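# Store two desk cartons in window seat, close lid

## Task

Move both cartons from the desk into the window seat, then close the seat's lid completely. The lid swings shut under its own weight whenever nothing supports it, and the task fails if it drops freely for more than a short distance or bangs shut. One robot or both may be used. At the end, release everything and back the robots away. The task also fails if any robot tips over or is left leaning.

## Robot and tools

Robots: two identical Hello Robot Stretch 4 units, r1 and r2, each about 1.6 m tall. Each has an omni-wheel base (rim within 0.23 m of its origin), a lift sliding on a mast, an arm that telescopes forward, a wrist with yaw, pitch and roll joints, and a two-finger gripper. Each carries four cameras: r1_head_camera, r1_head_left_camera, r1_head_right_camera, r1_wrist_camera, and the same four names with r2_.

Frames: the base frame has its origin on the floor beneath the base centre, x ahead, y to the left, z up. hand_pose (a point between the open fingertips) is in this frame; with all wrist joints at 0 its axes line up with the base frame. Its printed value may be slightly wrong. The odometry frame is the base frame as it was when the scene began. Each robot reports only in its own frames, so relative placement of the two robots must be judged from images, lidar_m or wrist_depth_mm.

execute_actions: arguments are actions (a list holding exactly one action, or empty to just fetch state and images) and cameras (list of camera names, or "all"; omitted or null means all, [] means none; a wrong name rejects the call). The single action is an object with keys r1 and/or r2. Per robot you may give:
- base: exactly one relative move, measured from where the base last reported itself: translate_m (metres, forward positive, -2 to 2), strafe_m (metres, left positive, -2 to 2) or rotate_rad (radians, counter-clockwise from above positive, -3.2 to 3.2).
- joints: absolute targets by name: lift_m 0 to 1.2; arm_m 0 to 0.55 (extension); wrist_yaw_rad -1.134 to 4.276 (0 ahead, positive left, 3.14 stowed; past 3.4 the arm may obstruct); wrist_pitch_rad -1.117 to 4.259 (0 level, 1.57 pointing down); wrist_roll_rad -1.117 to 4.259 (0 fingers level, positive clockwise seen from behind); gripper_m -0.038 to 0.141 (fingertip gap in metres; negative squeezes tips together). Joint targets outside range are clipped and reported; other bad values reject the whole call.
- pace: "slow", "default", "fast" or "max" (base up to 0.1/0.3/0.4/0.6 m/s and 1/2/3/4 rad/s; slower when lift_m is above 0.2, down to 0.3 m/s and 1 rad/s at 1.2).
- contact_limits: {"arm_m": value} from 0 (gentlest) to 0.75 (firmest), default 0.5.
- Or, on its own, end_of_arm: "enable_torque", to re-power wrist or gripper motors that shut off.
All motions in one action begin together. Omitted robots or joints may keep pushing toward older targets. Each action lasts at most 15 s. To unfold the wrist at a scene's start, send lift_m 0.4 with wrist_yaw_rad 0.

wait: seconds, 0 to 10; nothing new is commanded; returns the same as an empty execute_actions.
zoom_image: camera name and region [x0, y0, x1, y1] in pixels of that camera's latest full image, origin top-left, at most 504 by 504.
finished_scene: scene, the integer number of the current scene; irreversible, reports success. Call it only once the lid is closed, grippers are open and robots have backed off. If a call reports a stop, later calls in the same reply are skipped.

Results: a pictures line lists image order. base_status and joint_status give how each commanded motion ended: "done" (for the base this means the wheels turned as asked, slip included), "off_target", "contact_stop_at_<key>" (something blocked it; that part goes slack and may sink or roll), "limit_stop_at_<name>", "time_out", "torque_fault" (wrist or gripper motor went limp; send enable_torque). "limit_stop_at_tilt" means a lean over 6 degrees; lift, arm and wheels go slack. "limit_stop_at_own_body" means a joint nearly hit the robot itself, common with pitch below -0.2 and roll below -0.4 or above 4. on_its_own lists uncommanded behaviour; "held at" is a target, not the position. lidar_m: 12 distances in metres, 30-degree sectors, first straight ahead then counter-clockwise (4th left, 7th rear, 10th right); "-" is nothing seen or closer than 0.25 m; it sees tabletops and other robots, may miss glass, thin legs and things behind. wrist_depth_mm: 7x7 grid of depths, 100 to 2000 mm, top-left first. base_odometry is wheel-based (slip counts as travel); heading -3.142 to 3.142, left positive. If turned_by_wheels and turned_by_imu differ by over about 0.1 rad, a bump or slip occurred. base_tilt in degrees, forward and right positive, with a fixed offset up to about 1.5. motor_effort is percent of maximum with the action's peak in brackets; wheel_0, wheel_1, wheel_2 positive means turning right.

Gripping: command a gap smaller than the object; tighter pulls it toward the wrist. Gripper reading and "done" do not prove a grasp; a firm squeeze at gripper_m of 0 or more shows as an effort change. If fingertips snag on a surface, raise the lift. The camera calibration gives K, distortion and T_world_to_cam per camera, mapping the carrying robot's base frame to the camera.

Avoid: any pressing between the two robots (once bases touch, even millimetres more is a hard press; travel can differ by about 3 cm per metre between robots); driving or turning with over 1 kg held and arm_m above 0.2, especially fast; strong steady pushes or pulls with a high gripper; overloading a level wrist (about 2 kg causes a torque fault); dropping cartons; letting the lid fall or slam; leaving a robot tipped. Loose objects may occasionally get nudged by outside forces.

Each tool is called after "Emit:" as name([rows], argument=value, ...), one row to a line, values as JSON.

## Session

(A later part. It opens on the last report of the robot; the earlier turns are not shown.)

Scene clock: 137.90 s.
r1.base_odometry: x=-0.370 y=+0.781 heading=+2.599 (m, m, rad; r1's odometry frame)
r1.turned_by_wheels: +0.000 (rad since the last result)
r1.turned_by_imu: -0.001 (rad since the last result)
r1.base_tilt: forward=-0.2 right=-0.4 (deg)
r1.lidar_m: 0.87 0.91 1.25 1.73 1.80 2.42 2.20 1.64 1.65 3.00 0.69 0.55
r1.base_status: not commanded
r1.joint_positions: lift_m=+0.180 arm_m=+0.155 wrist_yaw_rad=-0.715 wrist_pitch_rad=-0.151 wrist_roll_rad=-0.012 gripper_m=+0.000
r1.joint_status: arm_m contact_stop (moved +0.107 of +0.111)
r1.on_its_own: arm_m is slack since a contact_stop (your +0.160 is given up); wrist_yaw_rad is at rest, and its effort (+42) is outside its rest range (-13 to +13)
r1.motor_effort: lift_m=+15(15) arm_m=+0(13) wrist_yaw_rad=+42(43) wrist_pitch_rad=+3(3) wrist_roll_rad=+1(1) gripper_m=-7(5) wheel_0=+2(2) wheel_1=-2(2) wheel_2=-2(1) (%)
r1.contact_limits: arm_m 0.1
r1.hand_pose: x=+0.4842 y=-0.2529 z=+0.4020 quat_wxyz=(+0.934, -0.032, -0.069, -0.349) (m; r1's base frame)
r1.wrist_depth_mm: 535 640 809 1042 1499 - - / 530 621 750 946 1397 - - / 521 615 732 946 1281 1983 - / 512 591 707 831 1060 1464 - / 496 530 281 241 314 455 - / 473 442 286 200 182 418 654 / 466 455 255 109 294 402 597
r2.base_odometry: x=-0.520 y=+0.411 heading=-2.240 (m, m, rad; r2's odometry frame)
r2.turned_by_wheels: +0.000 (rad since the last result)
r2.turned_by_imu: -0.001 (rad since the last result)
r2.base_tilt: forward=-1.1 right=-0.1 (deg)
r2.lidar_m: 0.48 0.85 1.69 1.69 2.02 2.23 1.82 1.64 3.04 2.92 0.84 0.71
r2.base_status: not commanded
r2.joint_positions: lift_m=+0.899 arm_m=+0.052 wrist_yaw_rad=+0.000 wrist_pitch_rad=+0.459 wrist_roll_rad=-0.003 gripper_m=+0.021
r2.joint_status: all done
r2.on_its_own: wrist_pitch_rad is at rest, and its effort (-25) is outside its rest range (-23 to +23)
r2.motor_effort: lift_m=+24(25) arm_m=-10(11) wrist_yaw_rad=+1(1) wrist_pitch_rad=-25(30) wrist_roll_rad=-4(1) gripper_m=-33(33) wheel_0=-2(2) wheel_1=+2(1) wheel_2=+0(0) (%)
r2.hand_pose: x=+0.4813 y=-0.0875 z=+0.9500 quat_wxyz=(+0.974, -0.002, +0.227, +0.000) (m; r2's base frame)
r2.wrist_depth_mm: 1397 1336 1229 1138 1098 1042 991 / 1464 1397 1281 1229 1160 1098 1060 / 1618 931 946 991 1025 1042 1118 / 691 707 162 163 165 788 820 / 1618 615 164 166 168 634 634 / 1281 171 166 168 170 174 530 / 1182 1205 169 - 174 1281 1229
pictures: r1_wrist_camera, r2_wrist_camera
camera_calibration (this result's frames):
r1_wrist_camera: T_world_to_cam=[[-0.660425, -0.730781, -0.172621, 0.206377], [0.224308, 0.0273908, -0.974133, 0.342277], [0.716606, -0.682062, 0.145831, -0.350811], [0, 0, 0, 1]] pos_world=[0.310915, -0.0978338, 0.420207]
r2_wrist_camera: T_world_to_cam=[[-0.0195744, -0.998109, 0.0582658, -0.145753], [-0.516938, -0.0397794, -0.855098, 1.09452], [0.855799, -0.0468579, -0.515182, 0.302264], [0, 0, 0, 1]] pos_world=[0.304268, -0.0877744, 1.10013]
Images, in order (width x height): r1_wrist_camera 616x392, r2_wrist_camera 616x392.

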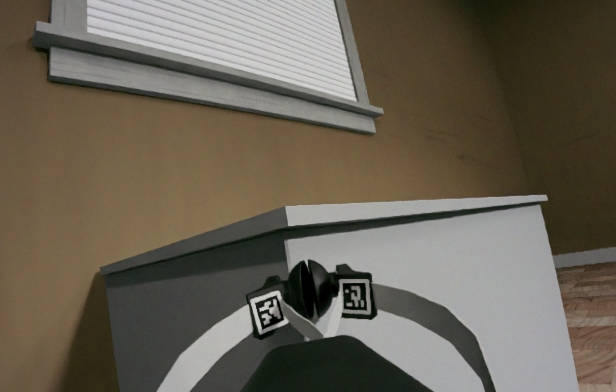

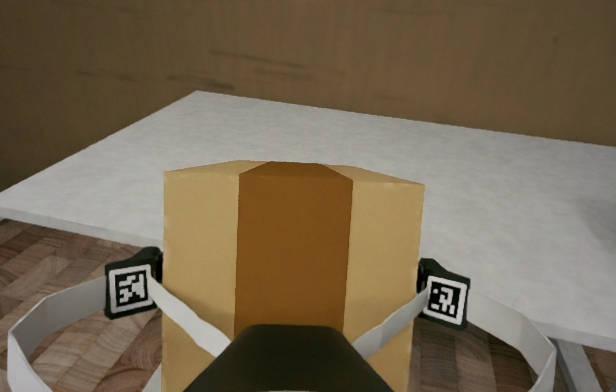

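Emit:
execute_actions([
  {"r2": {"base": {"rotate_rad": 2.9}, "joints": {"wrist_pitch_rad": 1.5}}, "r1": {"joints": {"arm_m": 0.15, "lift_m": 0.235}, "pace": "slow"}},
], cameras=["r2_head_camera", "r2_wrist_camera", "r1_wrist_camera", "r1_head_camera"])

Scene clock: 148.27 s.
r1.base_odometry: x=-0.370 y=+0.781 heading=+2.598 (m, m, rad; r1's odometry frame)
r1.turned_by_wheels: +0.000 (rad since the last result)
r1.turned_by_imu: -0.001 (rad since the last result)
r1.base_tilt: forward=-0.1 right=-0.5 (deg)
r1.lidar_m: 0.87 0.93 1.26 1.73 1.79 2.40 2.21 1.66 1.63 3.00 0.68 0.53
r1.base_status: not commanded
r1.joint_positions: lift_m=+0.234 arm_m=+0.151 wrist_yaw_rad=-0.709 wrist_pitch_rad=-0.126 wrist_roll_rad=-0.012 gripper_m=+0.000
r1.joint_status: all done
r1.on_its_own: wrist_yaw_rad is at rest, and its effort (+25) is outside its rest range (-13 to +13); wrist_pitch_rad is at rest, and its effort (-68) is outside its rest range (-23 to +23)
r1.motor_effort: lift_m=+33(34) arm_m=-5(6) wrist_yaw_rad=+25(43) wrist_pitch_rad=-68(74) wrist_roll_rad=+1(1) gripper_m=-6(6) wheel_0=+2(2) wheel_1=-2(2) wheel_2=-2(2) (%)
r1.hand_pose: x=+0.4822 y=-0.2526 z=+0.4484 quat_wxyz=(+0.936, -0.028, -0.057, -0.347) (m; r1's base frame)
r1.wrist_depth_mm: 521 627 778 1025 1397 - - / 525 603 741 917 1308 - - / 517 609 732 917 1255 1983 - / 504 597 707 866 1160 1537 - / 496 564 661 247 338 480 - / 480 449 303 193 182 430 683 / 466 462 255 108 303 415 634
r2.base_odometry: x=-0.520 y=+0.411 heading=+0.660 (m, m, rad; r2's odometry frame)
r2.turned_by_wheels: +2.900 (rad since the last result)
r2.turned_by_imu: +2.932 (rad since the last result)
r2.base_tilt: forward=-0.9 right=-0.1 (deg)
r2.lidar_m: 0.27 1.64 1.68 3.05 1.00 0.75 0.72 0.76 1.72 1.67 1.77 2.28
r2.base_status: done
r2.joint_positions: lift_m=+0.900 arm_m=+0.052 wrist_yaw_rad=+0.000 wrist_pitch_rad=+1.501 wrist_roll_rad=-0.003 gripper_m=+0.021
r2.joint_status: all done
r2.motor_effort: lift_m=+24(24) arm_m=-10(10) wrist_yaw_rad=+0(3) wrist_pitch_rad=-3(22) wrist_roll_rad=-1(2) gripper_m=-31(31) wheel_0=-1(9) wheel_1=-2(7) wheel_2=+1(9) (%)
r2.hand_pose: x=+0.2428 y=-0.0874 z=+0.7899 quat_wxyz=(+0.731, -0.001, +0.682, +0.001) (m; r2's base frame)
r2.wrist_depth_mm: 991 976 991 1008 1008 1042 1060 / 976 991 991 1008 1025 1042 1042 / 976 991 1008 1008 1025 1042 1042 / 976 976 159 160 163 1025 1025 / 960 991 163 164 166 1042 1025 / 976 171 167 168 170 174 1060 / 991 991 171 - 177 1025 1060
pictures: r1_head_camera, r1_wrist_camera, r2_head_camera, r2_wrist_camera
camera_calibration (this result's frames):
r1_wrist_camera: T_world_to_cam=[[-0.659349, -0.731883, -0.172065, 0.212228], [0.205621, 0.0445935, -0.977615, 0.402785], [0.723173, -0.67997, 0.121088, -0.347481], [0, 0, 0, 1]] pos_world=[0.3084, -0.0989126, 0.472362]
r2_wrist_camera: T_world_to_cam=[[0.0406352, -0.998108, 0.0461334, -0.146082], [-0.999089, -0.0399863, 0.0149035, 0.264228], [-0.0130306, -0.046697, -0.998824, 1.01694], [0, 0, 0, 1]] pos_world=[0.283175, -0.0877523, 1.01855]
Images, in order (width x height): r1_head_camera 420x560, r1_wrist_camera 616x392, r2_head_camera 420x560, r2_wrist_camera 616x392.

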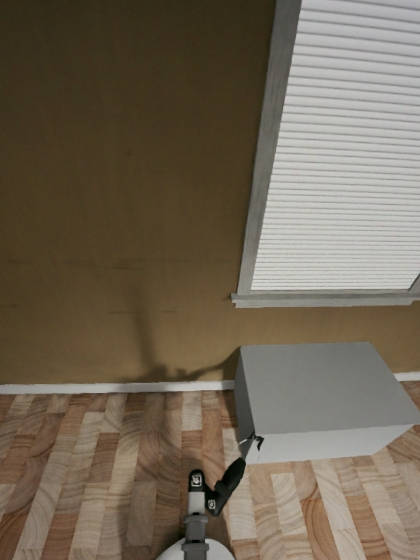

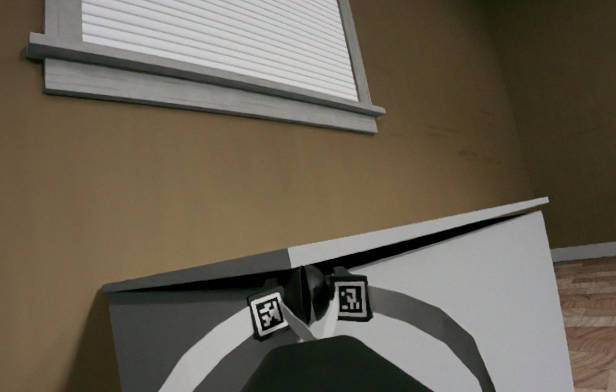

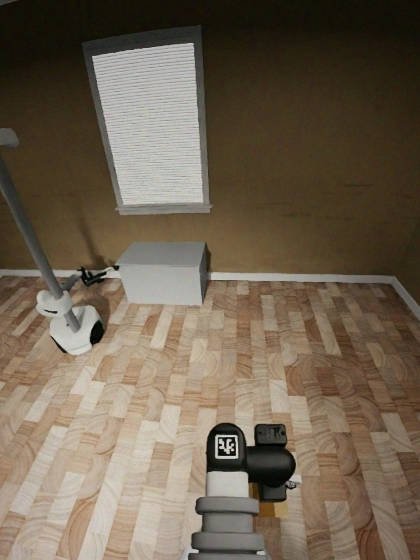

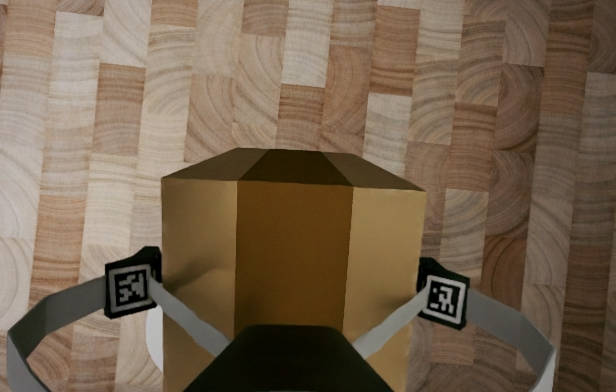

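Emit:
execute_actions([
  {"r1": {"joints": {"arm_m": 0.155, "lift_m": 0.285}, "pace": "slow"}, "r2": {"base": {"translate_m": 0.9}}},
], cameras=["r2_head_camera", "r1_wrist_camera", "r1_head_camera"])

Scene clock: 166.80 s.
r1.base_odometry: x=-0.370 y=+0.781 heading=+2.598 (m, m, rad; r1's odometry frame)
r1.turned_by_wheels: +0.000 (rad since the last result)
r1.turned_by_imu: -0.002 (rad since the last result)
r1.base_tilt: forward=-0.1 right=-0.4 (deg)
r1.lidar_m: 0.87 0.93 1.26 1.71 1.77 2.36 2.20 2.12 1.11 1.09 0.69 0.54
r1.base_status: not commanded
r1.joint_positions: lift_m=+0.284 arm_m=+0.153 wrist_yaw_rad=-0.705 wrist_pitch_rad=-0.131 wrist_roll_rad=-0.012 gripper_m=+0.000
r1.joint_status: all done
r1.on_its_own: wrist_yaw_rad is at rest, and its effort (+16) is outside its rest range (-13 to +13); wrist_pitch_rad is at rest, and its effort (-57) is outside its rest range (-23 to +23)
r1.motor_effort: lift_m=+31(34) arm_m=+9(10) wrist_yaw_rad=+16(25) wrist_pitch_rad=-57(69) wrist_roll_rad=+1(0) gripper_m=-8(4) wheel_0=+2(2) wheel_1=-2(2) wheel_2=-2(1) (%)
r1.hand_pose: x=+0.4854 y=-0.2520 z=+0.5000 quat_wxyz=(+0.936, -0.028, -0.059, -0.345) (m; r1's base frame)
r1.wrist_depth_mm: 535 634 788 976 1464 - - / 512 597 741 931 1336 - - / 521 597 723 891 1229 1863 - / 508 585 699 866 1160 1618 - / 496 569 661 246 904 854 - / 477 525 332 199 183 427 654 / 462 462 267 108 296 397 603
r2.base_odometry: x=+0.190 y=+0.964 heading=+0.661 (m, m, rad; r2's odometry frame)
r2.turned_by_wheels: +0.000 (rad since the last result)
r2.turned_by_imu: -0.004 (rad since the last result)
r2.base_tilt: forward=-1.1 right=-0.1 (deg)
r2.lidar_m: 0.93 0.92 1.12 1.20 3.17 1.70 1.64 1.73 1.79 1.71 1.79 1.34
r2.base_status: done
r2.joint_positions: lift_m=+0.900 arm_m=+0.052 wrist_yaw_rad=+0.000 wrist_pitch_rad=+1.501 wrist_roll_rad=-0.003 gripper_m=+0.021
r2.joint_status: not commanded
r2.motor_effort: lift_m=+24(24) arm_m=-10(9) wrist_yaw_rad=-1(0) wrist_pitch_rad=-4(4) wrist_roll_rad=-2(0) gripper_m=-27(35) wheel_0=+1(7) wheel_1=+2(9) wheel_2=+1(8) (%)
r2.hand_pose: x=+0.2428 y=-0.0874 z=+0.7899 quat_wxyz=(+0.731, -0.001, +0.682, +0.001) (m; r2's base frame)
r2.wrist_depth_mm: 991 991 1008 1008 1025 1025 1025 / 991 991 991 1008 1025 1025 1042 / 976 991 976 1008 1008 1025 1042 / 991 1008 160 160 163 1042 1025 / 991 976 163 164 166 1008 1025 / 991 171 167 167 170 174 1060 / 976 976 172 - 177 1042 1042
pictures: r1_head_camera, r1_wrist_camera, r2_head_camera
camera_calibration (this result's frames):
r1_wrist_camera: T_world_to_cam=[[-0.6561, -0.73472, -0.172391, 0.221584], [0.209294, 0.0423252, -0.976936, 0.449854], [0.725071, -0.677049, 0.126003, -0.358224], [0, 0, 0, 1]] pos_world=[0.310967, -0.0987727, 0.522815]
Images, in order (width x height): r1_head_camera 420x560, r1_wrist_camera 616x392, r2_head_camera 420x560.

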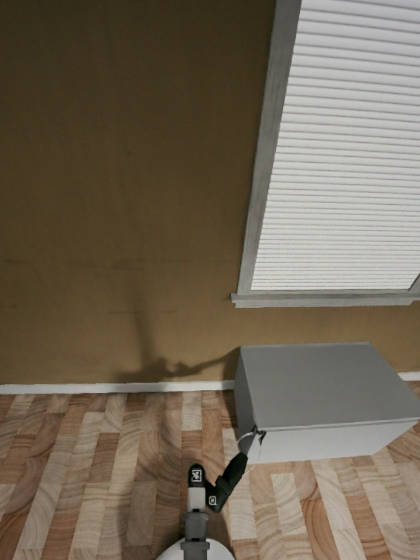

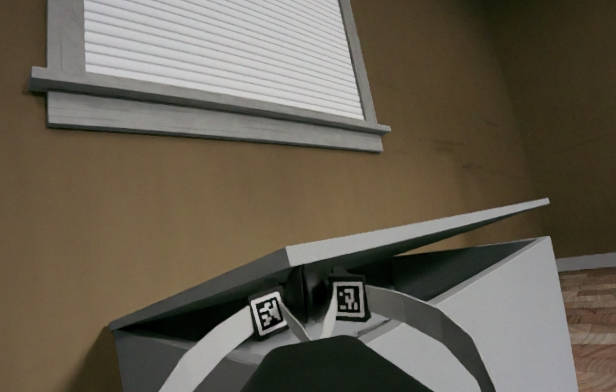

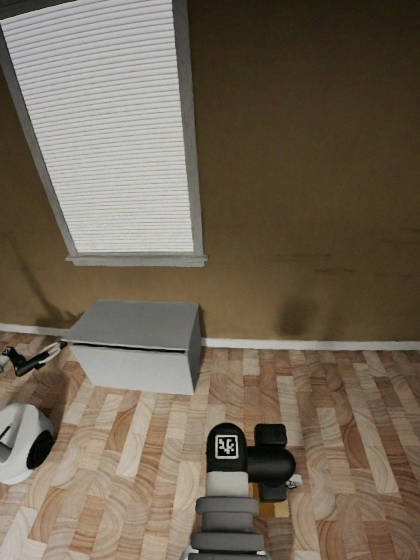

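Emit:
execute_actions([
  {"r1": {"base": {"strafe_m": -0.04}, "joints": {"arm_m": 0.185, "lift_m": 0.32}, "pace": "slow"}},
], cameras=["r2_head_camera", "r1_wrist_camera"])

Scene clock: 171.43 s.
r1.base_odometry: x=-0.349 y=+0.815 heading=+2.599 (m, m, rad; r1's odometry frame)
r1.turned_by_wheels: +0.000 (rad since the last result)
r1.turned_by_imu: +0.000 (rad since the last result)
r1.base_tilt: forward=-0.1 right=-0.5 (deg)
r1.lidar_m: 0.76 0.92 1.23 1.77 1.83 2.48 2.10 2.13 1.07 1.09 0.70 0.50
r1.base_status: done
r1.joint_positions: lift_m=+0.319 arm_m=+0.183 wrist_yaw_rad=-0.704 wrist_pitch_rad=-0.134 wrist_roll_rad=-0.012 gripper_m=+0.000
r1.joint_status: all done
r1.on_its_own: wrist_pitch_rad is at rest, and its effort (-46) is outside its rest range (-23 to +23)
r1.motor_effort: lift_m=+30(30) arm_m=+11(11) wrist_yaw_rad=+11(19) wrist_pitch_rad=-46(54) wrist_roll_rad=+0(0) gripper_m=-5(3) wheel_0=+11(9) wheel_1=-4(7) wheel_2=+0(1) (%)
r1.hand_pose: x=+0.5153 y=-0.2517 z=+0.5358 quat_wxyz=(+0.936, -0.029, -0.061, -0.344) (m; r1's base frame)
r1.wrist_depth_mm: 508 603 741 946 1366 - - / 484 564 715 904 1229 1983 - / 488 564 683 842 1160 1808 - / 480 559 661 831 1042 1430 - / 466 535 603 210 379 1205 - / 449 500 218 200 183 778 530 / 442 459 544 108 891 329 480
r2.base_odometry: x=+0.190 y=+0.964 heading=+0.661 (m, m, rad; r2's odometry frame)
r2.turned_by_wheels: +0.000 (rad since the last result)
r2.turned_by_imu: -0.001 (rad since the last result)
r2.base_tilt: forward=-1.0 right=-0.2 (deg)
r2.lidar_m: 0.92 0.93 1.07 1.18 3.17 1.70 1.65 1.72 1.79 1.73 1.77 1.37
r2.base_status: not commanded
r2.joint_positions: lift_m=+0.900 arm_m=+0.052 wrist_yaw_rad=+0.000 wrist_pitch_rad=+1.501 wrist_roll_rad=-0.003 gripper_m=+0.021
r2.joint_status: not commanded
r2.motor_effort: lift_m=+24(24) arm_m=-10(9) wrist_yaw_rad=+0(0) wrist_pitch_rad=-3(2) wrist_roll_rad=-1(2) gripper_m=-32(32) wheel_0=+2(1) wheel_1=+2(2) wheel_2=+1(1) (%)
r2.hand_pose: x=+0.2428 y=-0.0874 z=+0.7899 quat_wxyz=(+0.731, -0.001, +0.682, +0.001) (m; r2's base frame)
r2.wrist_depth_mm: 976 991 991 1008 1008 1025 1025 / 991 976 991 1025 1008 1025 1042 / 991 991 1008 1008 1042 1025 1060 / 976 991 159 160 163 1042 1042 / 976 991 163 163 166 1025 1042 / 976 171 167 167 170 174 1042 / 976 991 172 - 176 1025 1042
pictures: r1_wrist_camera, r2_head_camera
camera_calibration (this result's frames):
r1_wrist_camera: T_world_to_cam=[[-0.654672, -0.735991, -0.172401, 0.246593], [0.211405, 0.0407036, -0.976551, 0.476893], [0.72575, -0.675767, 0.128945, -0.385861], [0, 0, 0, 1]] pos_world=[0.340659, -0.0986729, 0.557978]
Images, in order (width x height): r1_wrist_camera 616x392, r2_head_camera 420x560.

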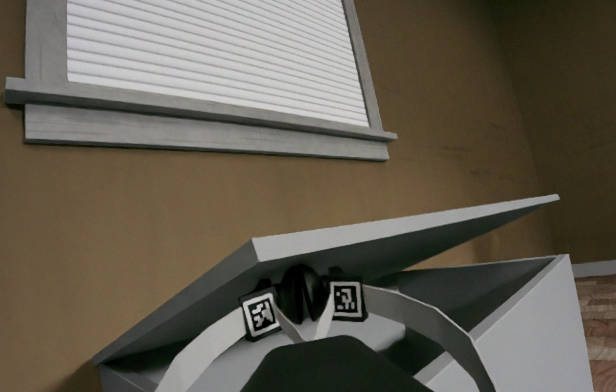

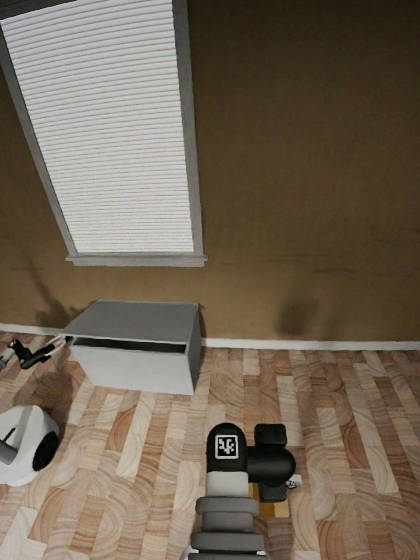

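Emit:
execute_actions([
  {"r1": {"joints": {"arm_m": 0.25, "lift_m": 0.415}, "pace": "slow"}},
], cameras=["r2_head_camera", "r1_wrist_camera"])

Scene clock: 178.13 s.
r1.base_odometry: x=-0.349 y=+0.815 heading=+2.598 (m, m, rad; r1's odometry frame)
r1.turned_by_wheels: -0.001 (rad since the last result)
r1.turned_by_imu: -0.002 (rad since the last result)
r1.base_tilt: forward=-0.3 right=-0.3 (deg)
r1.lidar_m: 0.79 0.91 1.26 1.76 1.84 2.47 2.10 2.12 1.08 1.11 0.70 0.52
r1.base_status: not commanded
r1.joint_positions: lift_m=+0.414 arm_m=+0.248 wrist_yaw_rad=-0.710 wrist_pitch_rad=-0.136 wrist_roll_rad=-0.013 gripper_m=+0.000
r1.joint_status: all done
r1.on_its_own: wrist_yaw_rad is at rest, and its effort (+30) is outside its rest range (-13 to +13); wrist_pitch_rad is at rest, and its effort (-39) is outside its rest range (-23 to +23)
r1.motor_effort: lift_m=+29(31) arm_m=+12(12) wrist_yaw_rad=+30(30) wrist_pitch_rad=-39(45) wrist_roll_rad=+1(1) gripper_m=-8(3) wheel_0=+5(11) wheel_1=-5(5) wheel_2=-1(1) (%)
r1.hand_pose: x=+0.5785 y=-0.2527 z=+0.6315 quat_wxyz=(+0.935, -0.030, -0.061, -0.347) (m; r1's base frame)
r1.wrist_depth_mm: 449 544 661 854 1255 - - / 439 530 640 809 1160 1921 - / 424 492 603 759 1008 1661 - / 424 488 569 200 281 504 - / 418 484 195 211 329 732 - / 404 466 205 194 185 809 707 / 397 436 158 108 842 750 683
r2.base_odometry: x=+0.190 y=+0.964 heading=+0.661 (m, m, rad; r2's odometry frame)
r2.turned_by_wheels: +0.000 (rad since the last result)
r2.turned_by_imu: -0.001 (rad since the last result)
r2.base_tilt: forward=-1.0 right=+0.0 (deg)
r2.lidar_m: 0.88 0.93 1.07 1.15 3.19 1.70 1.65 1.74 1.80 1.73 1.77 1.35
r2.base_status: not commanded
r2.joint_positions: lift_m=+0.900 arm_m=+0.052 wrist_yaw_rad=+0.000 wrist_pitch_rad=+1.501 wrist_roll_rad=-0.003 gripper_m=+0.021
r2.joint_status: not commanded
r2.motor_effort: lift_m=+24(24) arm_m=-10(10) wrist_yaw_rad=+0(1) wrist_pitch_rad=-2(3) wrist_roll_rad=-2(1) gripper_m=-32(32) wheel_0=+2(2) wheel_1=+2(3) wheel_2=+1(1) (%)
r2.hand_pose: x=+0.2428 y=-0.0874 z=+0.7899 quat_wxyz=(+0.731, -0.001, +0.682, +0.001) (m; r2's base frame)
r2.wrist_depth_mm: 976 991 1008 1025 1025 1025 1060 / 976 991 1008 991 1025 1025 1025 / 991 991 991 1025 1008 1025 1025 / 976 991 160 160 163 1025 1042 / 976 960 163 164 166 1060 1060 / 960 171 167 168 170 174 1008 / 991 976 172 - 176 1025 1042
pictures: r1_wrist_camera, r2_head_camera
camera_calibration (this result's frames):
r1_wrist_camera: T_world_to_cam=[[-0.659356, -0.731886, -0.172023, 0.307167], [0.21287, 0.037708, -0.976353, 0.555297], [0.721066, -0.680383, 0.130933, -0.444395], [0, 0, 0, 1]] pos_world=[0.404764, -0.0984869, 0.653192]
Images, in order (width x height): r1_wrist_camera 616x392, r2_head_camera 420x560.

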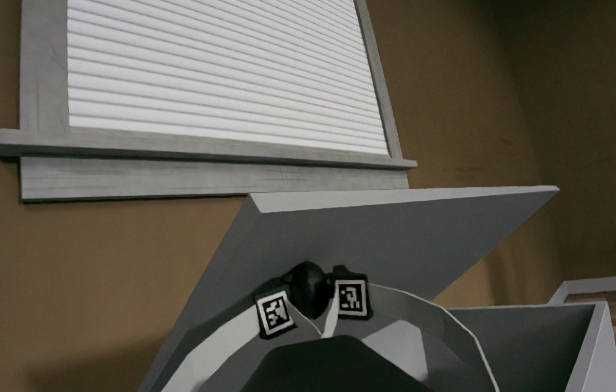

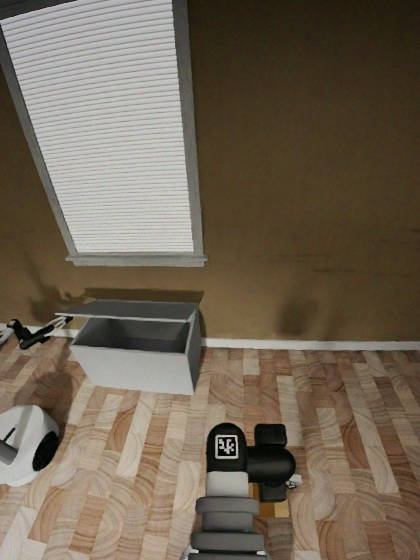

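Emit:
execute_actions([
  {"r1": {"joints": {"arm_m": 0.37, "lift_m": 0.5}, "pace": "slow"}, "r2": {"base": {"strafe_m": 0.46}, "joints": {"wrist_yaw_rad": 1.57, "wrist_pitch_rad": 1.57}}},
], cameras=["r2_head_camera", "r1_wrist_camera", "r1_head_camera"])

Scene clock: 199.17 s.
r1.base_odometry: x=-0.349 y=+0.815 heading=+2.598 (m, m, rad; r1's odometry frame)
r1.turned_by_wheels: +0.000 (rad since the last result)
r1.turned_by_imu: -0.001 (rad since the last result)
r1.base_tilt: forward=-0.1 right=-0.5 (deg)
r1.lidar_m: 0.79 0.93 1.27 1.77 1.82 2.42 2.12 2.12 0.68 0.67 0.73 0.51
r1.base_status: not commanded
r1.joint_positions: lift_m=+0.499 arm_m=+0.368 wrist_yaw_rad=-0.711 wrist_pitch_rad=-0.145 wrist_roll_rad=-0.013 gripper_m=+0.000
r1.joint_status: all done
r1.on_its_own: wrist_yaw_rad is at rest, and its effort (+31) is outside its rest range (-13 to +13)
r1.motor_effort: lift_m=+26(33) arm_m=+12(10) wrist_yaw_rad=+31(31) wrist_pitch_rad=-14(49) wrist_roll_rad=+2(3) gripper_m=-7(9) wheel_0=+4(5) wheel_1=-5(5) wheel_2=-1(1) (%)
r1.hand_pose: x=+0.6982 y=-0.2525 z=+0.7192 quat_wxyz=(+0.935, -0.031, -0.065, -0.347) (m; r1's base frame)
r1.wrist_depth_mm: 345 418 517 668 946 1708 - / 336 404 496 627 891 1464 - / 325 394 181 210 715 1229 - / 306 359 186 219 291 445 - / 307 359 198 230 329 544 1808 / 309 355 196 191 185 699 1537 / 303 343 158 108 477 741 699
r2.base_odometry: x=-0.092 y=+1.327 heading=+0.661 (m, m, rad; r2's odometry frame)
r2.turned_by_wheels: +0.000 (rad since the last result)
r2.turned_by_imu: -0.003 (rad since the last result)
r2.base_tilt: forward=-1.1 right=-0.1 (deg)
r2.lidar_m: 0.25 0.25 0.65 2.53 2.71 1.67 1.63 1.69 2.26 2.19 1.81 0.94
r2.base_status: done
r2.joint_positions: lift_m=+0.900 arm_m=+0.052 wrist_yaw_rad=+1.570 wrist_pitch_rad=+1.570 wrist_roll_rad=-0.003 gripper_m=+0.021
r2.joint_status: all done
r2.motor_effort: lift_m=+23(24) arm_m=-9(9) wrist_yaw_rad=+0(8) wrist_pitch_rad=-2(13) wrist_roll_rad=-2(2) gripper_m=-31(27) wheel_0=+1(10) wheel_1=+2(11) wheel_2=+1(0) (%)
r2.hand_pose: x=+0.3099 y=+0.0001 z=+0.7893 quat_wxyz=(+0.500, -0.500, +0.499, +0.501) (m; r2's base frame)
r2.wrist_depth_mm: 976 960 976 976 976 1008 904 / 976 976 991 991 1008 1008 891 / 976 778 788 1008 1008 1008 878 / 976 788 159 161 162 1025 878 / 676 723 163 163 165 1025 854 / 525 171 166 168 170 174 831 / 1008 1042 171 - 177 1060 1042
pictures: r1_head_camera, r1_wrist_camera, r2_head_camera
camera_calibration (this result's frames):
r1_wrist_camera: T_world_to_cam=[[-0.658355, -0.73277, -0.172095, 0.400472], [0.219139, 0.0321384, -0.975164, 0.608771], [0.720102, -0.679717, 0.13942, -0.547329], [0, 0, 0, 1]] pos_world=[0.52438, -0.0981395, 0.738879]
Images, in order (width x height): r1_head_camera 420x560, r1_wrist_camera 616x392, r2_head_camera 420x560.

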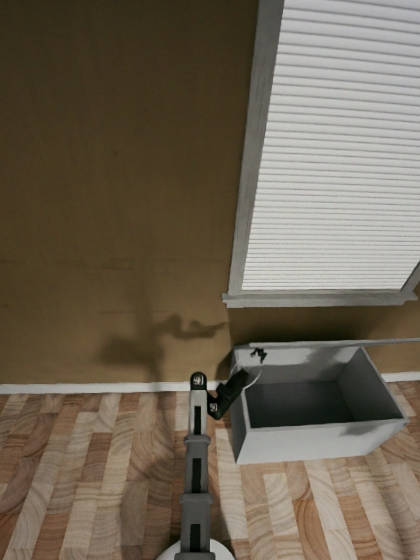

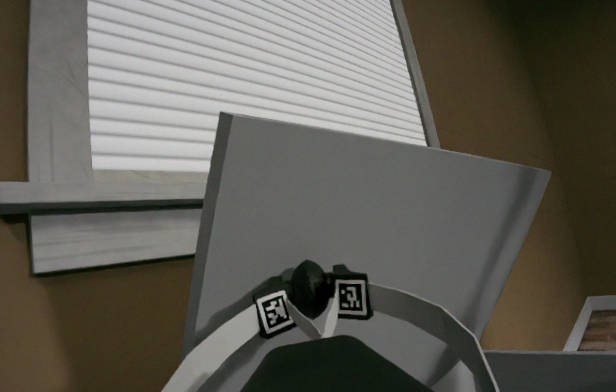

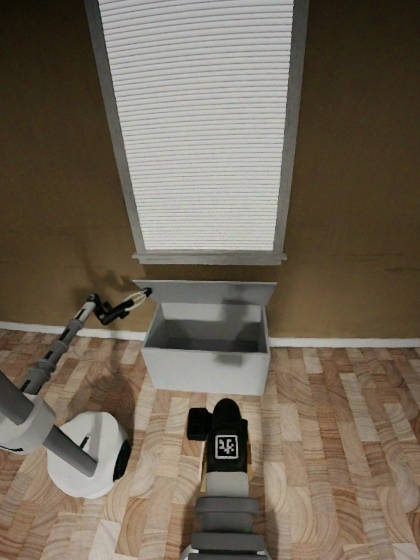

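Emit:
execute_actions([
  {"r1": {"joints": {"arm_m": 0.43, "lift_m": 0.51}, "pace": "slow", "contact_limits": {"arm_m": 0.2}}, "r2": {"base": {"translate_m": 0.4}, "joints": {"lift_m": 0.76, "arm_m": 0.15}}},
], cameras=["r2_head_camera", "r1_wrist_camera", "r1_head_camera", "r2_wrist_camera", "r2_head_left_camera"])

Scene clock: 211.33 s.
r1.base_odometry: x=-0.349 y=+0.815 heading=+2.598 (m, m, rad; r1's odometry frame)
r1.turned_by_wheels: +0.000 (rad since the last result)
r1.turned_by_imu: -0.001 (rad since the last result)
r1.base_tilt: forward=-0.1 right=-0.4 (deg)
r1.lidar_m: 0.75 0.93 1.23 1.76 1.82 2.44 2.12 2.13 0.64 0.52 0.69 0.52
r1.base_status: not commanded
r1.joint_positions: lift_m=+0.510 arm_m=+0.428 wrist_yaw_rad=-0.709 wrist_pitch_rad=-0.147 wrist_roll_rad=-0.013 gripper_m=+0.000
r1.joint_status: all done
r1.on_its_own: wrist_yaw_rad is at rest, and its effort (+28) is outside its rest range (-13 to +13)
r1.motor_effort: lift_m=+26(28) arm_m=+11(11) wrist_yaw_rad=+28(31) wrist_pitch_rad=-8(26) wrist_roll_rad=+2(2) gripper_m=-3(5) wheel_0=+4(4) wheel_1=-4(5) wheel_2=-1(1) (%)
r1.contact_limits: arm_m 0.2
r1.hand_pose: x=+0.7585 y=-0.2522 z=+0.7300 quat_wxyz=(+0.935, -0.031, -0.067, -0.347) (m; r1's base frame)
r1.wrist_depth_mm: 291 355 439 564 798 1464 - / 285 342 375 517 732 1255 - / 277 330 193 228 297 866 - / 257 298 196 236 310 473 1808 / 260 301 202 236 330 512 1499 / 263 303 198 194 183 574 1255 / 257 293 194 108 394 627 1060
r2.base_odometry: x=+0.224 y=+1.572 heading=+0.661 (m, m, rad; r2's odometry frame)
r2.turned_by_wheels: +0.000 (rad since the last result)
r2.turned_by_imu: -0.002 (rad since the last result)
r2.base_tilt: forward=-1.0 right=-0.1 (deg)
r2.lidar_m: 0.32 0.55 0.57 0.53 2.67 2.88 2.09 2.08 2.26 2.22 1.26 0.53
r2.base_status: done
r2.joint_positions: lift_m=+0.760 arm_m=+0.148 wrist_yaw_rad=+1.570 wrist_pitch_rad=+1.570 wrist_roll_rad=-0.003 gripper_m=+0.021
r2.joint_status: all done
r2.motor_effort: lift_m=+15(20) arm_m=+10(10) wrist_yaw_rad=+1(0) wrist_pitch_rad=+1(0) wrist_roll_rad=-2(1) gripper_m=-34(32) wheel_0=+1(8) wheel_1=+2(7) wheel_2=+2(9) (%)
r2.hand_pose: x=+0.4066 y=+0.0001 z=+0.6499 quat_wxyz=(+0.500, -0.500, +0.499, +0.501) (m; r2's base frame)
r2.wrist_depth_mm: 842 842 842 842 549 798 809 / 634 842 842 842 591 809 798 / 634 647 854 866 544 809 788 / 647 647 159 160 163 820 768 / 647 654 163 163 166 831 750 / 654 171 167 168 170 175 732 / 891 878 171 - 177 615 627
pictures: r1_head_camera, r1_wrist_camera, r2_head_camera, r2_head_left_camera, r2_wrist_camera
camera_calibration (this result's frames):
r1_wrist_camera: T_world_to_cam=[[-0.657156, -0.73381, -0.172245, 0.441177], [0.22105, 0.0308465, -0.974775, 0.604026], [0.720613, -0.678654, 0.141938, -0.594067], [0, 0, 0, 1]] pos_world=[0.584495, -0.0980582, 0.7491]
r2_wrist_camera: T_world_to_cam=[[0.998155, 0.0426684, 0.0432012, -0.446457], [0.0389087, -0.995671, 0.0844128, -0.0337323], [0.0466159, -0.0825761, -0.995494, 0.856903], [0, 0, 0, 1]] pos_world=[0.407001, 0.0562231, 0.875177]
Images, in order (width x height): r1_head_camera 420x560, r1_wrist_camera 616x392, r2_head_camera 420x560, r2_head_left_camera 420x672, r2_wrist_camera 616x392.

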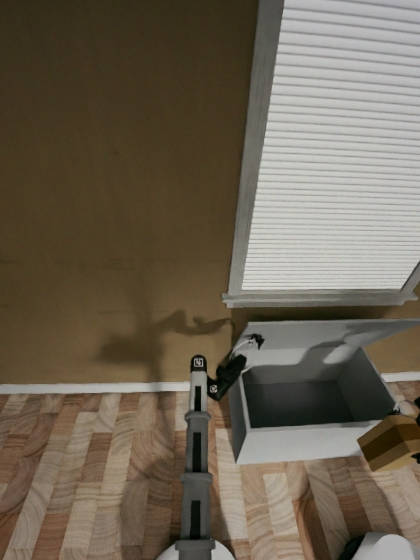

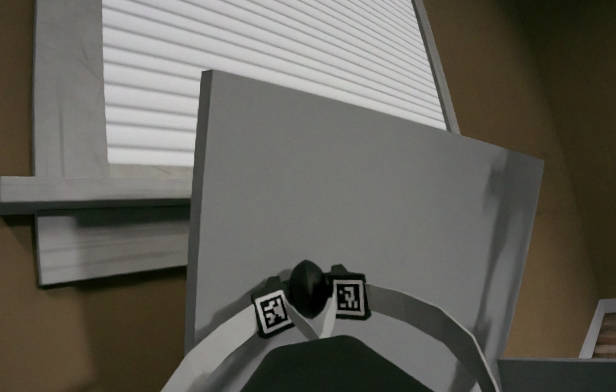

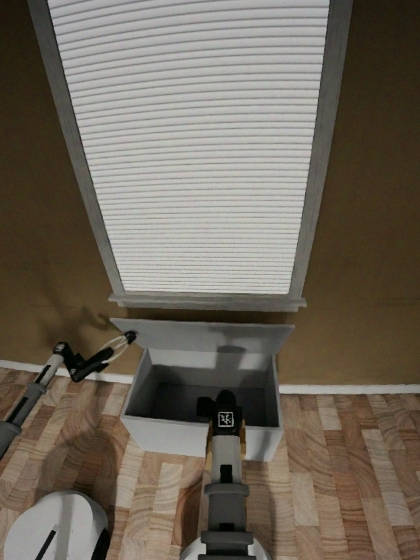

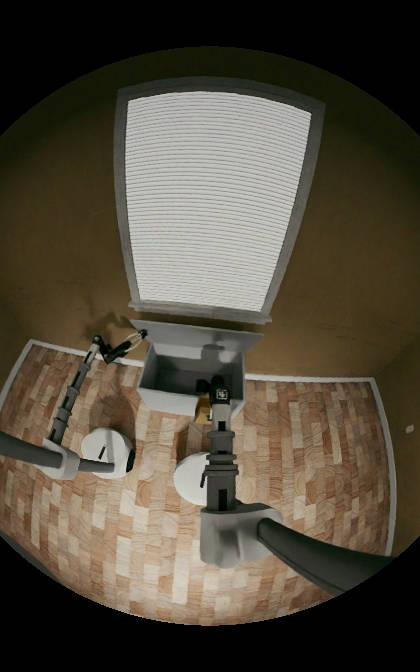

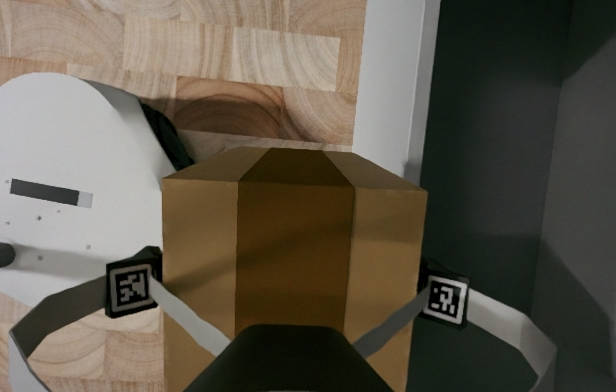

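Emit:
execute_actions([
  {"r2": {"joints": {"arm_m": 0.43}, "contact_limits": {"arm_m": 0.2}}},
], cameras=["r2_head_camera", "r1_head_camera", "r2_wrist_camera"])

Scene clock: 218.97 s.
r1.base_odometry: x=-0.349 y=+0.815 heading=+2.598 (m, m, rad; r1's odometry frame)
r1.turned_by_wheels: +0.000 (rad since the last result)
r1.turned_by_imu: -0.001 (rad since the last result)
r1.base_tilt: forward=-0.1 right=-0.5 (deg)
r1.lidar_m: 0.74 0.93 1.24 1.75 1.83 2.48 2.11 2.12 0.64 0.52 0.69 0.50
r1.base_status: not commanded
r1.joint_positions: lift_m=+0.510 arm_m=+0.428 wrist_yaw_rad=-0.709 wrist_pitch_rad=-0.147 wrist_roll_rad=-0.013 gripper_m=+0.000
r1.joint_status: not commanded
r1.on_its_own: wrist_yaw_rad is at rest, and its effort (+28) is outside its rest range (-13 to +13)
r1.motor_effort: lift_m=+26(26) arm_m=+11(11) wrist_yaw_rad=+28(27) wrist_pitch_rad=-7(7) wrist_roll_rad=+1(1) gripper_m=-5(7) wheel_0=+4(4) wheel_1=-4(5) wheel_2=-1(1) (%)
r1.hand_pose: x=+0.7585 y=-0.2522 z=+0.7300 quat_wxyz=(+0.935, -0.031, -0.067, -0.347) (m; r1's base frame)
r1.wrist_depth_mm: 291 353 433 569 788 1464 - / 286 343 377 517 732 1160 445 / 277 332 193 228 301 866 459 / 258 300 196 236 312 466 1537 / 260 298 202 235 329 504 436 / 263 301 198 193 184 580 1042 / 257 291 193 108 392 627 1025
r2.base_odometry: x=+0.224 y=+1.572 heading=+0.661 (m, m, rad; r2's odometry frame)
r2.turned_by_wheels: +0.000 (rad since the last result)
r2.turned_by_imu: -0.001 (rad since the last result)
r2.base_tilt: forward=-0.8 right=-0.2 (deg)
r2.lidar_m: 0.50 0.55 0.55 0.53 2.66 2.88 2.11 2.09 2.26 2.20 1.29 0.52
r2.base_status: not commanded
r2.joint_positions: lift_m=+0.760 arm_m=+0.428 wrist_yaw_rad=+1.570 wrist_pitch_rad=+1.570 wrist_roll_rad=-0.003 gripper_m=+0.021
r2.joint_status: all done
r2.motor_effort: lift_m=+15(15) arm_m=+10(9) wrist_yaw_rad=+1(1) wrist_pitch_rad=-1(1) wrist_roll_rad=-1(1) gripper_m=-31(32) wheel_0=+1(1) wheel_1=+2(2) wheel_2=+2(2) (%)
r2.contact_limits: arm_m 0.2
r2.hand_pose: x=+0.6866 y=+0.0001 z=+0.6499 quat_wxyz=(+0.500, -0.500, +0.499, +0.501) (m; r2's base frame)
r2.wrist_depth_mm: 842 820 603 778 788 580 319 / 831 831 640 788 798 554 293 / 798 831 525 798 809 539 277 / 732 854 159 160 163 525 271 / 854 427 163 164 166 508 254 / 866 171 167 167 170 174 230 / 878 878 171 - 177 492 194
pictures: r1_head_camera, r2_head_camera, r2_wrist_camera
camera_calibration (this result's frames):
r2_wrist_camera: T_world_to_cam=[[0.998155, 0.0426683, 0.0432012, -0.725926], [0.0389086, -0.995671, 0.0844128, -0.044626], [0.0466159, -0.0825761, -0.995494, 0.843852], [0, 0, 0, 1]] pos_world=[0.686986, 0.0562231, 0.875177]
Images, in order (width x height): r1_head_camera 420x560, r2_head_camera 420x560, r2_wrist_camera 616x392.

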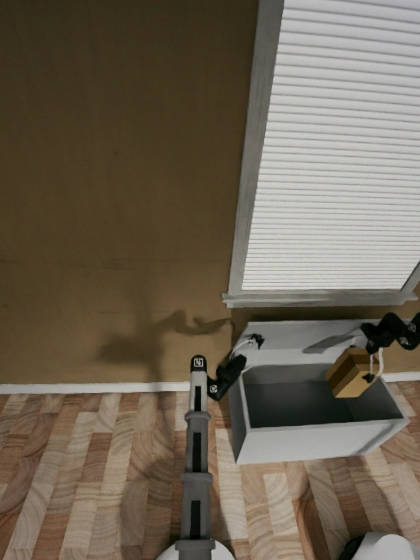

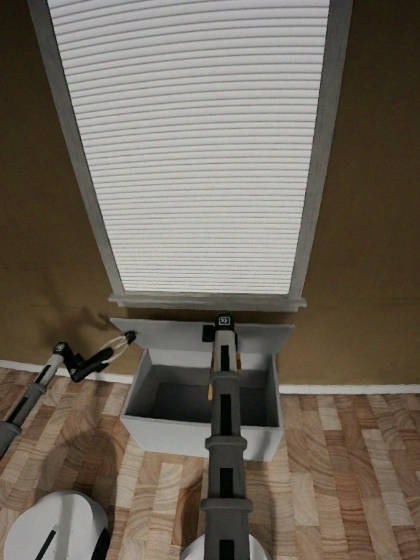

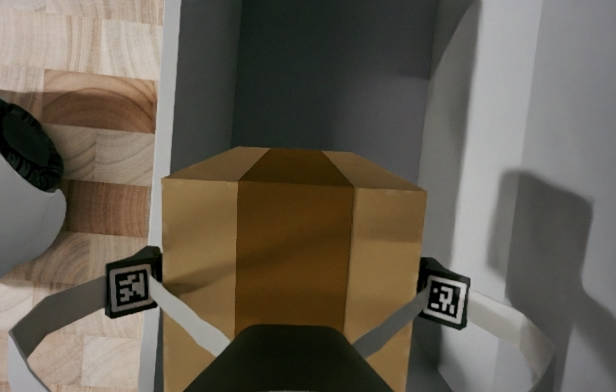

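Emit:
execute_actions([
  {"r2": {"joints": {"lift_m": 0.56, "arm_m": 0.45}}},
], cameras=["r1_head_camera", "r2_wrist_camera"])

Emit:
execute_actions([
  {"r2": {"joints": {"lift_m": 0.38, "arm_m": 0.47}}},
], cameras=["r1_head_camera", "r2_wrist_camera", "r2_head_camera", "r1_head_right_camera"])

Scene clock: 232.97 s.
r1.base_odometry: x=-0.349 y=+0.815 heading=+2.598 (m, m, rad; r1's odometry frame)
r1.turned_by_wheels: +0.000 (rad since the last result)
r1.turned_by_imu: -0.001 (rad since the last result)
r1.base_tilt: forward=-0.2 right=-0.5 (deg)
r1.lidar_m: 0.77 0.93 1.24 1.76 1.84 2.45 2.11 2.11 0.61 0.52 0.69 0.53
r1.base_status: not commanded
r1.joint_positions: lift_m=+0.510 arm_m=+0.428 wrist_yaw_rad=-0.709 wrist_pitch_rad=-0.147 wrist_roll_rad=-0.013 gripper_m=+0.000
r1.joint_status: not commanded
r1.on_its_own: wrist_yaw_rad is at rest, and its effort (+27) is outside its rest range (-13 to +13)
r1.motor_effort: lift_m=+25(26) arm_m=+11(11) wrist_yaw_rad=+27(27) wrist_pitch_rad=-8(6) wrist_roll_rad=+2(1) gripper_m=-5(7) wheel_0=+4(4) wheel_1=-5(5) wheel_2=-1(1) (%)
r1.hand_pose: x=+0.7585 y=-0.2522 z=+0.7300 quat_wxyz=(+0.935, -0.031, -0.067, -0.347) (m; r1's base frame)
r1.wrist_depth_mm: 291 353 436 564 809 1430 - / 286 343 379 512 732 1255 - / 277 332 193 228 297 866 - / 257 300 196 236 314 473 723 / 262 301 202 236 329 512 449 / 263 301 197 194 183 574 1138 / 257 293 194 108 397 634 1042
r2.base_odometry: x=+0.224 y=+1.572 heading=+0.661 (m, m, rad; r2's odometry frame)
r2.turned_by_wheels: +0.000 (rad since the last result)
r2.turned_by_imu: -0.001 (rad since the last result)
r2.base_tilt: forward=-1.0 right=-0.1 (deg)
r2.lidar_m: 0.50 0.54 0.56 0.53 2.68 2.88 2.09 2.13 2.27 2.19 1.27 0.52
r2.base_status: not commanded
r2.joint_positions: lift_m=+0.560 arm_m=+0.448 wrist_yaw_rad=+1.570 wrist_pitch_rad=+1.570 wrist_roll_rad=-0.003 gripper_m=+0.021
r2.joint_status: all done
r2.motor_effort: lift_m=+15(16) arm_m=+10(10) wrist_yaw_rad=+1(0) wrist_pitch_rad=+0(0) wrist_roll_rad=-1(1) gripper_m=-32(34) wheel_0=+2(1) wheel_1=+2(2) wheel_2=+2(2) (%)
r2.hand_pose: x=+0.7066 y=+0.0001 z=+0.4499 quat_wxyz=(+0.500, -0.500, +0.499, +0.501) (m; r2's base frame)
r2.wrist_depth_mm: 233 349 585 591 585 530 373 / 236 355 591 603 597 512 366 / 242 368 597 597 615 500 359 / 247 355 159 160 163 484 351 / 252 315 163 163 166 473 345 / 229 171 167 168 170 174 338 / 276 389 171 - 177 452 307
pictures: r1_head_camera, r2_wrist_camera
camera_calibration (this result's frames):
r2_wrist_camera: T_world_to_cam=[[0.998155, 0.0426683, 0.0432012, -0.737244], [0.0389087, -0.995671, 0.0844128, -0.0285215], [0.0466159, -0.0825761, -0.995494, 0.643821], [0, 0, 0, 1]] pos_world=[0.706981, 0.0562231, 0.675177]
Images, in order (width x height): r1_head_camera 420x560, r2_wrist_camera 616x392.

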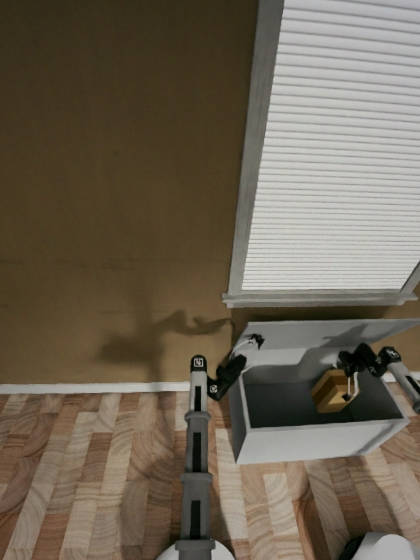

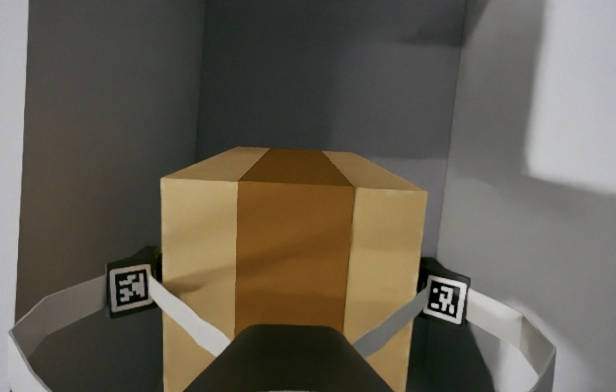

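Scene clock: 234.80 s.
r1.base_odometry: x=-0.349 y=+0.815 heading=+2.598 (m, m, rad; r1's odometry frame)
r1.turned_by_wheels: +0.000 (rad since the last result)
r1.turned_by_imu: +0.000 (rad since the last result)
r1.base_tilt: forward=+0.0 right=-0.4 (deg)
r1.lidar_m: 0.75 0.93 1.27 1.76 1.84 2.44 2.09 2.12 0.64 0.52 0.70 0.53
r1.base_status: not commanded
r1.joint_positions: lift_m=+0.510 arm_m=+0.428 wrist_yaw_rad=-0.709 wrist_pitch_rad=-0.147 wrist_roll_rad=-0.013 gripper_m=+0.000
r1.joint_status: not commanded
r1.on_its_own: wrist_yaw_rad is at rest, and its effort (+27) is outside its rest range (-13 to +13)
r1.motor_effort: lift_m=+26(26) arm_m=+11(11) wrist_yaw_rad=+27(27) wrist_pitch_rad=-7(7) wrist_roll_rad=+2(2) gripper_m=-5(8) wheel_0=+4(4) wheel_1=-5(5) wheel_2=-1(1) (%)
r1.hand_pose: x=+0.7585 y=-0.2522 z=+0.7300 quat_wxyz=(+0.935, -0.031, -0.067, -0.347) (m; r1's base frame)
r1.wrist_depth_mm: 291 351 439 564 820 1464 - / 285 347 379 517 732 1255 - / 276 330 193 228 298 866 - / 258 297 196 236 314 477 1808 / 262 300 202 236 330 517 1537 / 263 303 197 194 184 569 1255 / 257 291 193 108 397 634 699
r2.base_odometry: x=+0.224 y=+1.572 heading=+0.661 (m, m, rad; r2's odometry frame)
r2.turned_by_wheels: +0.000 (rad since the last result)
r2.turned_by_imu: +0.000 (rad since the last result)
r2.base_tilt: forward=-1.0 right=-0.2 (deg)
r2.lidar_m: 0.50 0.55 0.55 0.53 2.66 2.89 2.08 2.13 2.26 2.22 1.28 0.52
r2.base_status: not commanded
r2.joint_positions: lift_m=+0.380 arm_m=+0.468 wrist_yaw_rad=+1.570 wrist_pitch_rad=+1.570 wrist_roll_rad=-0.003 gripper_m=+0.021
r2.joint_status: all done
r2.motor_effort: lift_m=+15(15) arm_m=+10(10) wrist_yaw_rad=+0(0) wrist_pitch_rad=-2(2) wrist_roll_rad=-2(2) gripper_m=-36(35) wheel_0=+1(1) wheel_1=+2(2) wheel_2=+2(2) (%)
r2.hand_pose: x=+0.7266 y=+0.0001 z=+0.2700 quat_wxyz=(+0.500, -0.500, +0.499, +0.501) (m; r2's base frame)
r2.wrist_depth_mm: 263 392 413 415 415 421 343 / 267 402 418 421 421 424 338 / 272 415 421 421 427 427 329 / 277 397 159 160 163 430 322 / 283 353 163 164 166 430 317 / 250 171 167 168 170 174 310 / 310 433 171 - 177 415 282
pictures: r1_head_camera, r1_head_right_camera, r2_head_camera, r2_wrist_camera
camera_calibration (this result's frames):
r2_wrist_camera: T_world_to_cam=[[0.998155, 0.0426681, 0.0432012, -0.749432], [0.0389084, -0.995671, 0.0844127, -0.0141065], [0.0466159, -0.082576, -0.995494, 0.463714], [0, 0, 0, 1]] pos_world=[0.726982, 0.0562231, 0.495192]
Images, in order (width x height): r1_head_camera 420x560, r1_head_right_camera 420x672, r2_head_camera 420x560, r2_wrist_camera 616x392.

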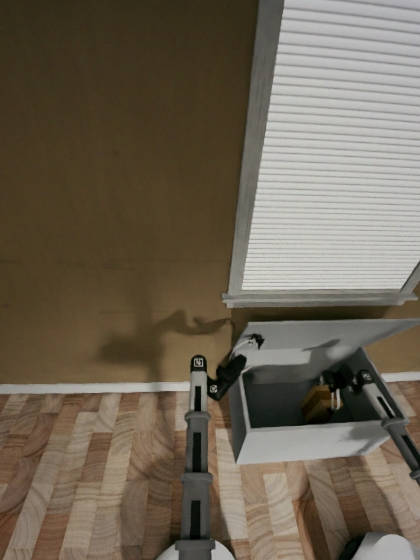

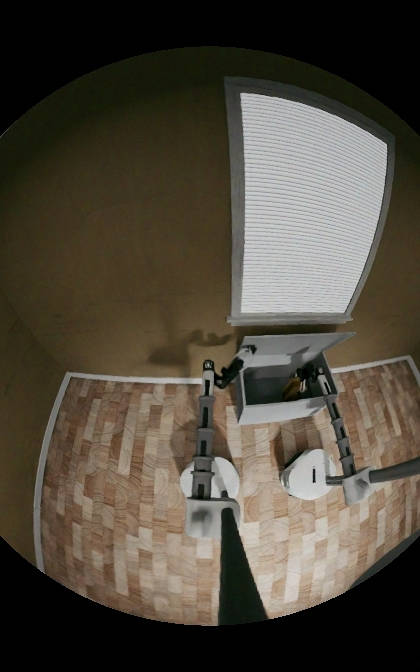

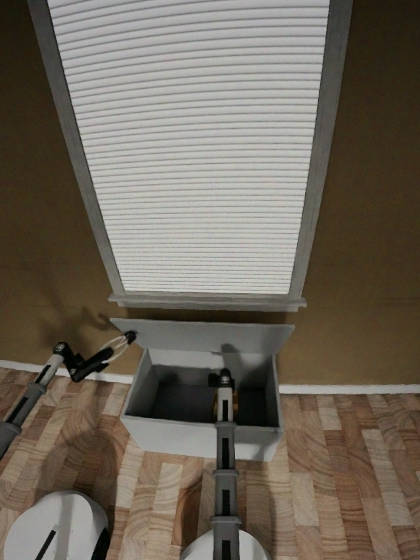

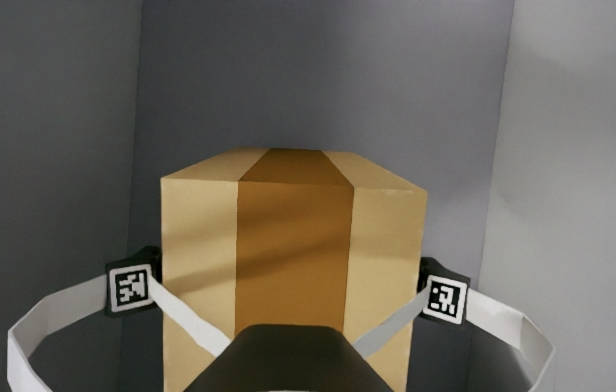

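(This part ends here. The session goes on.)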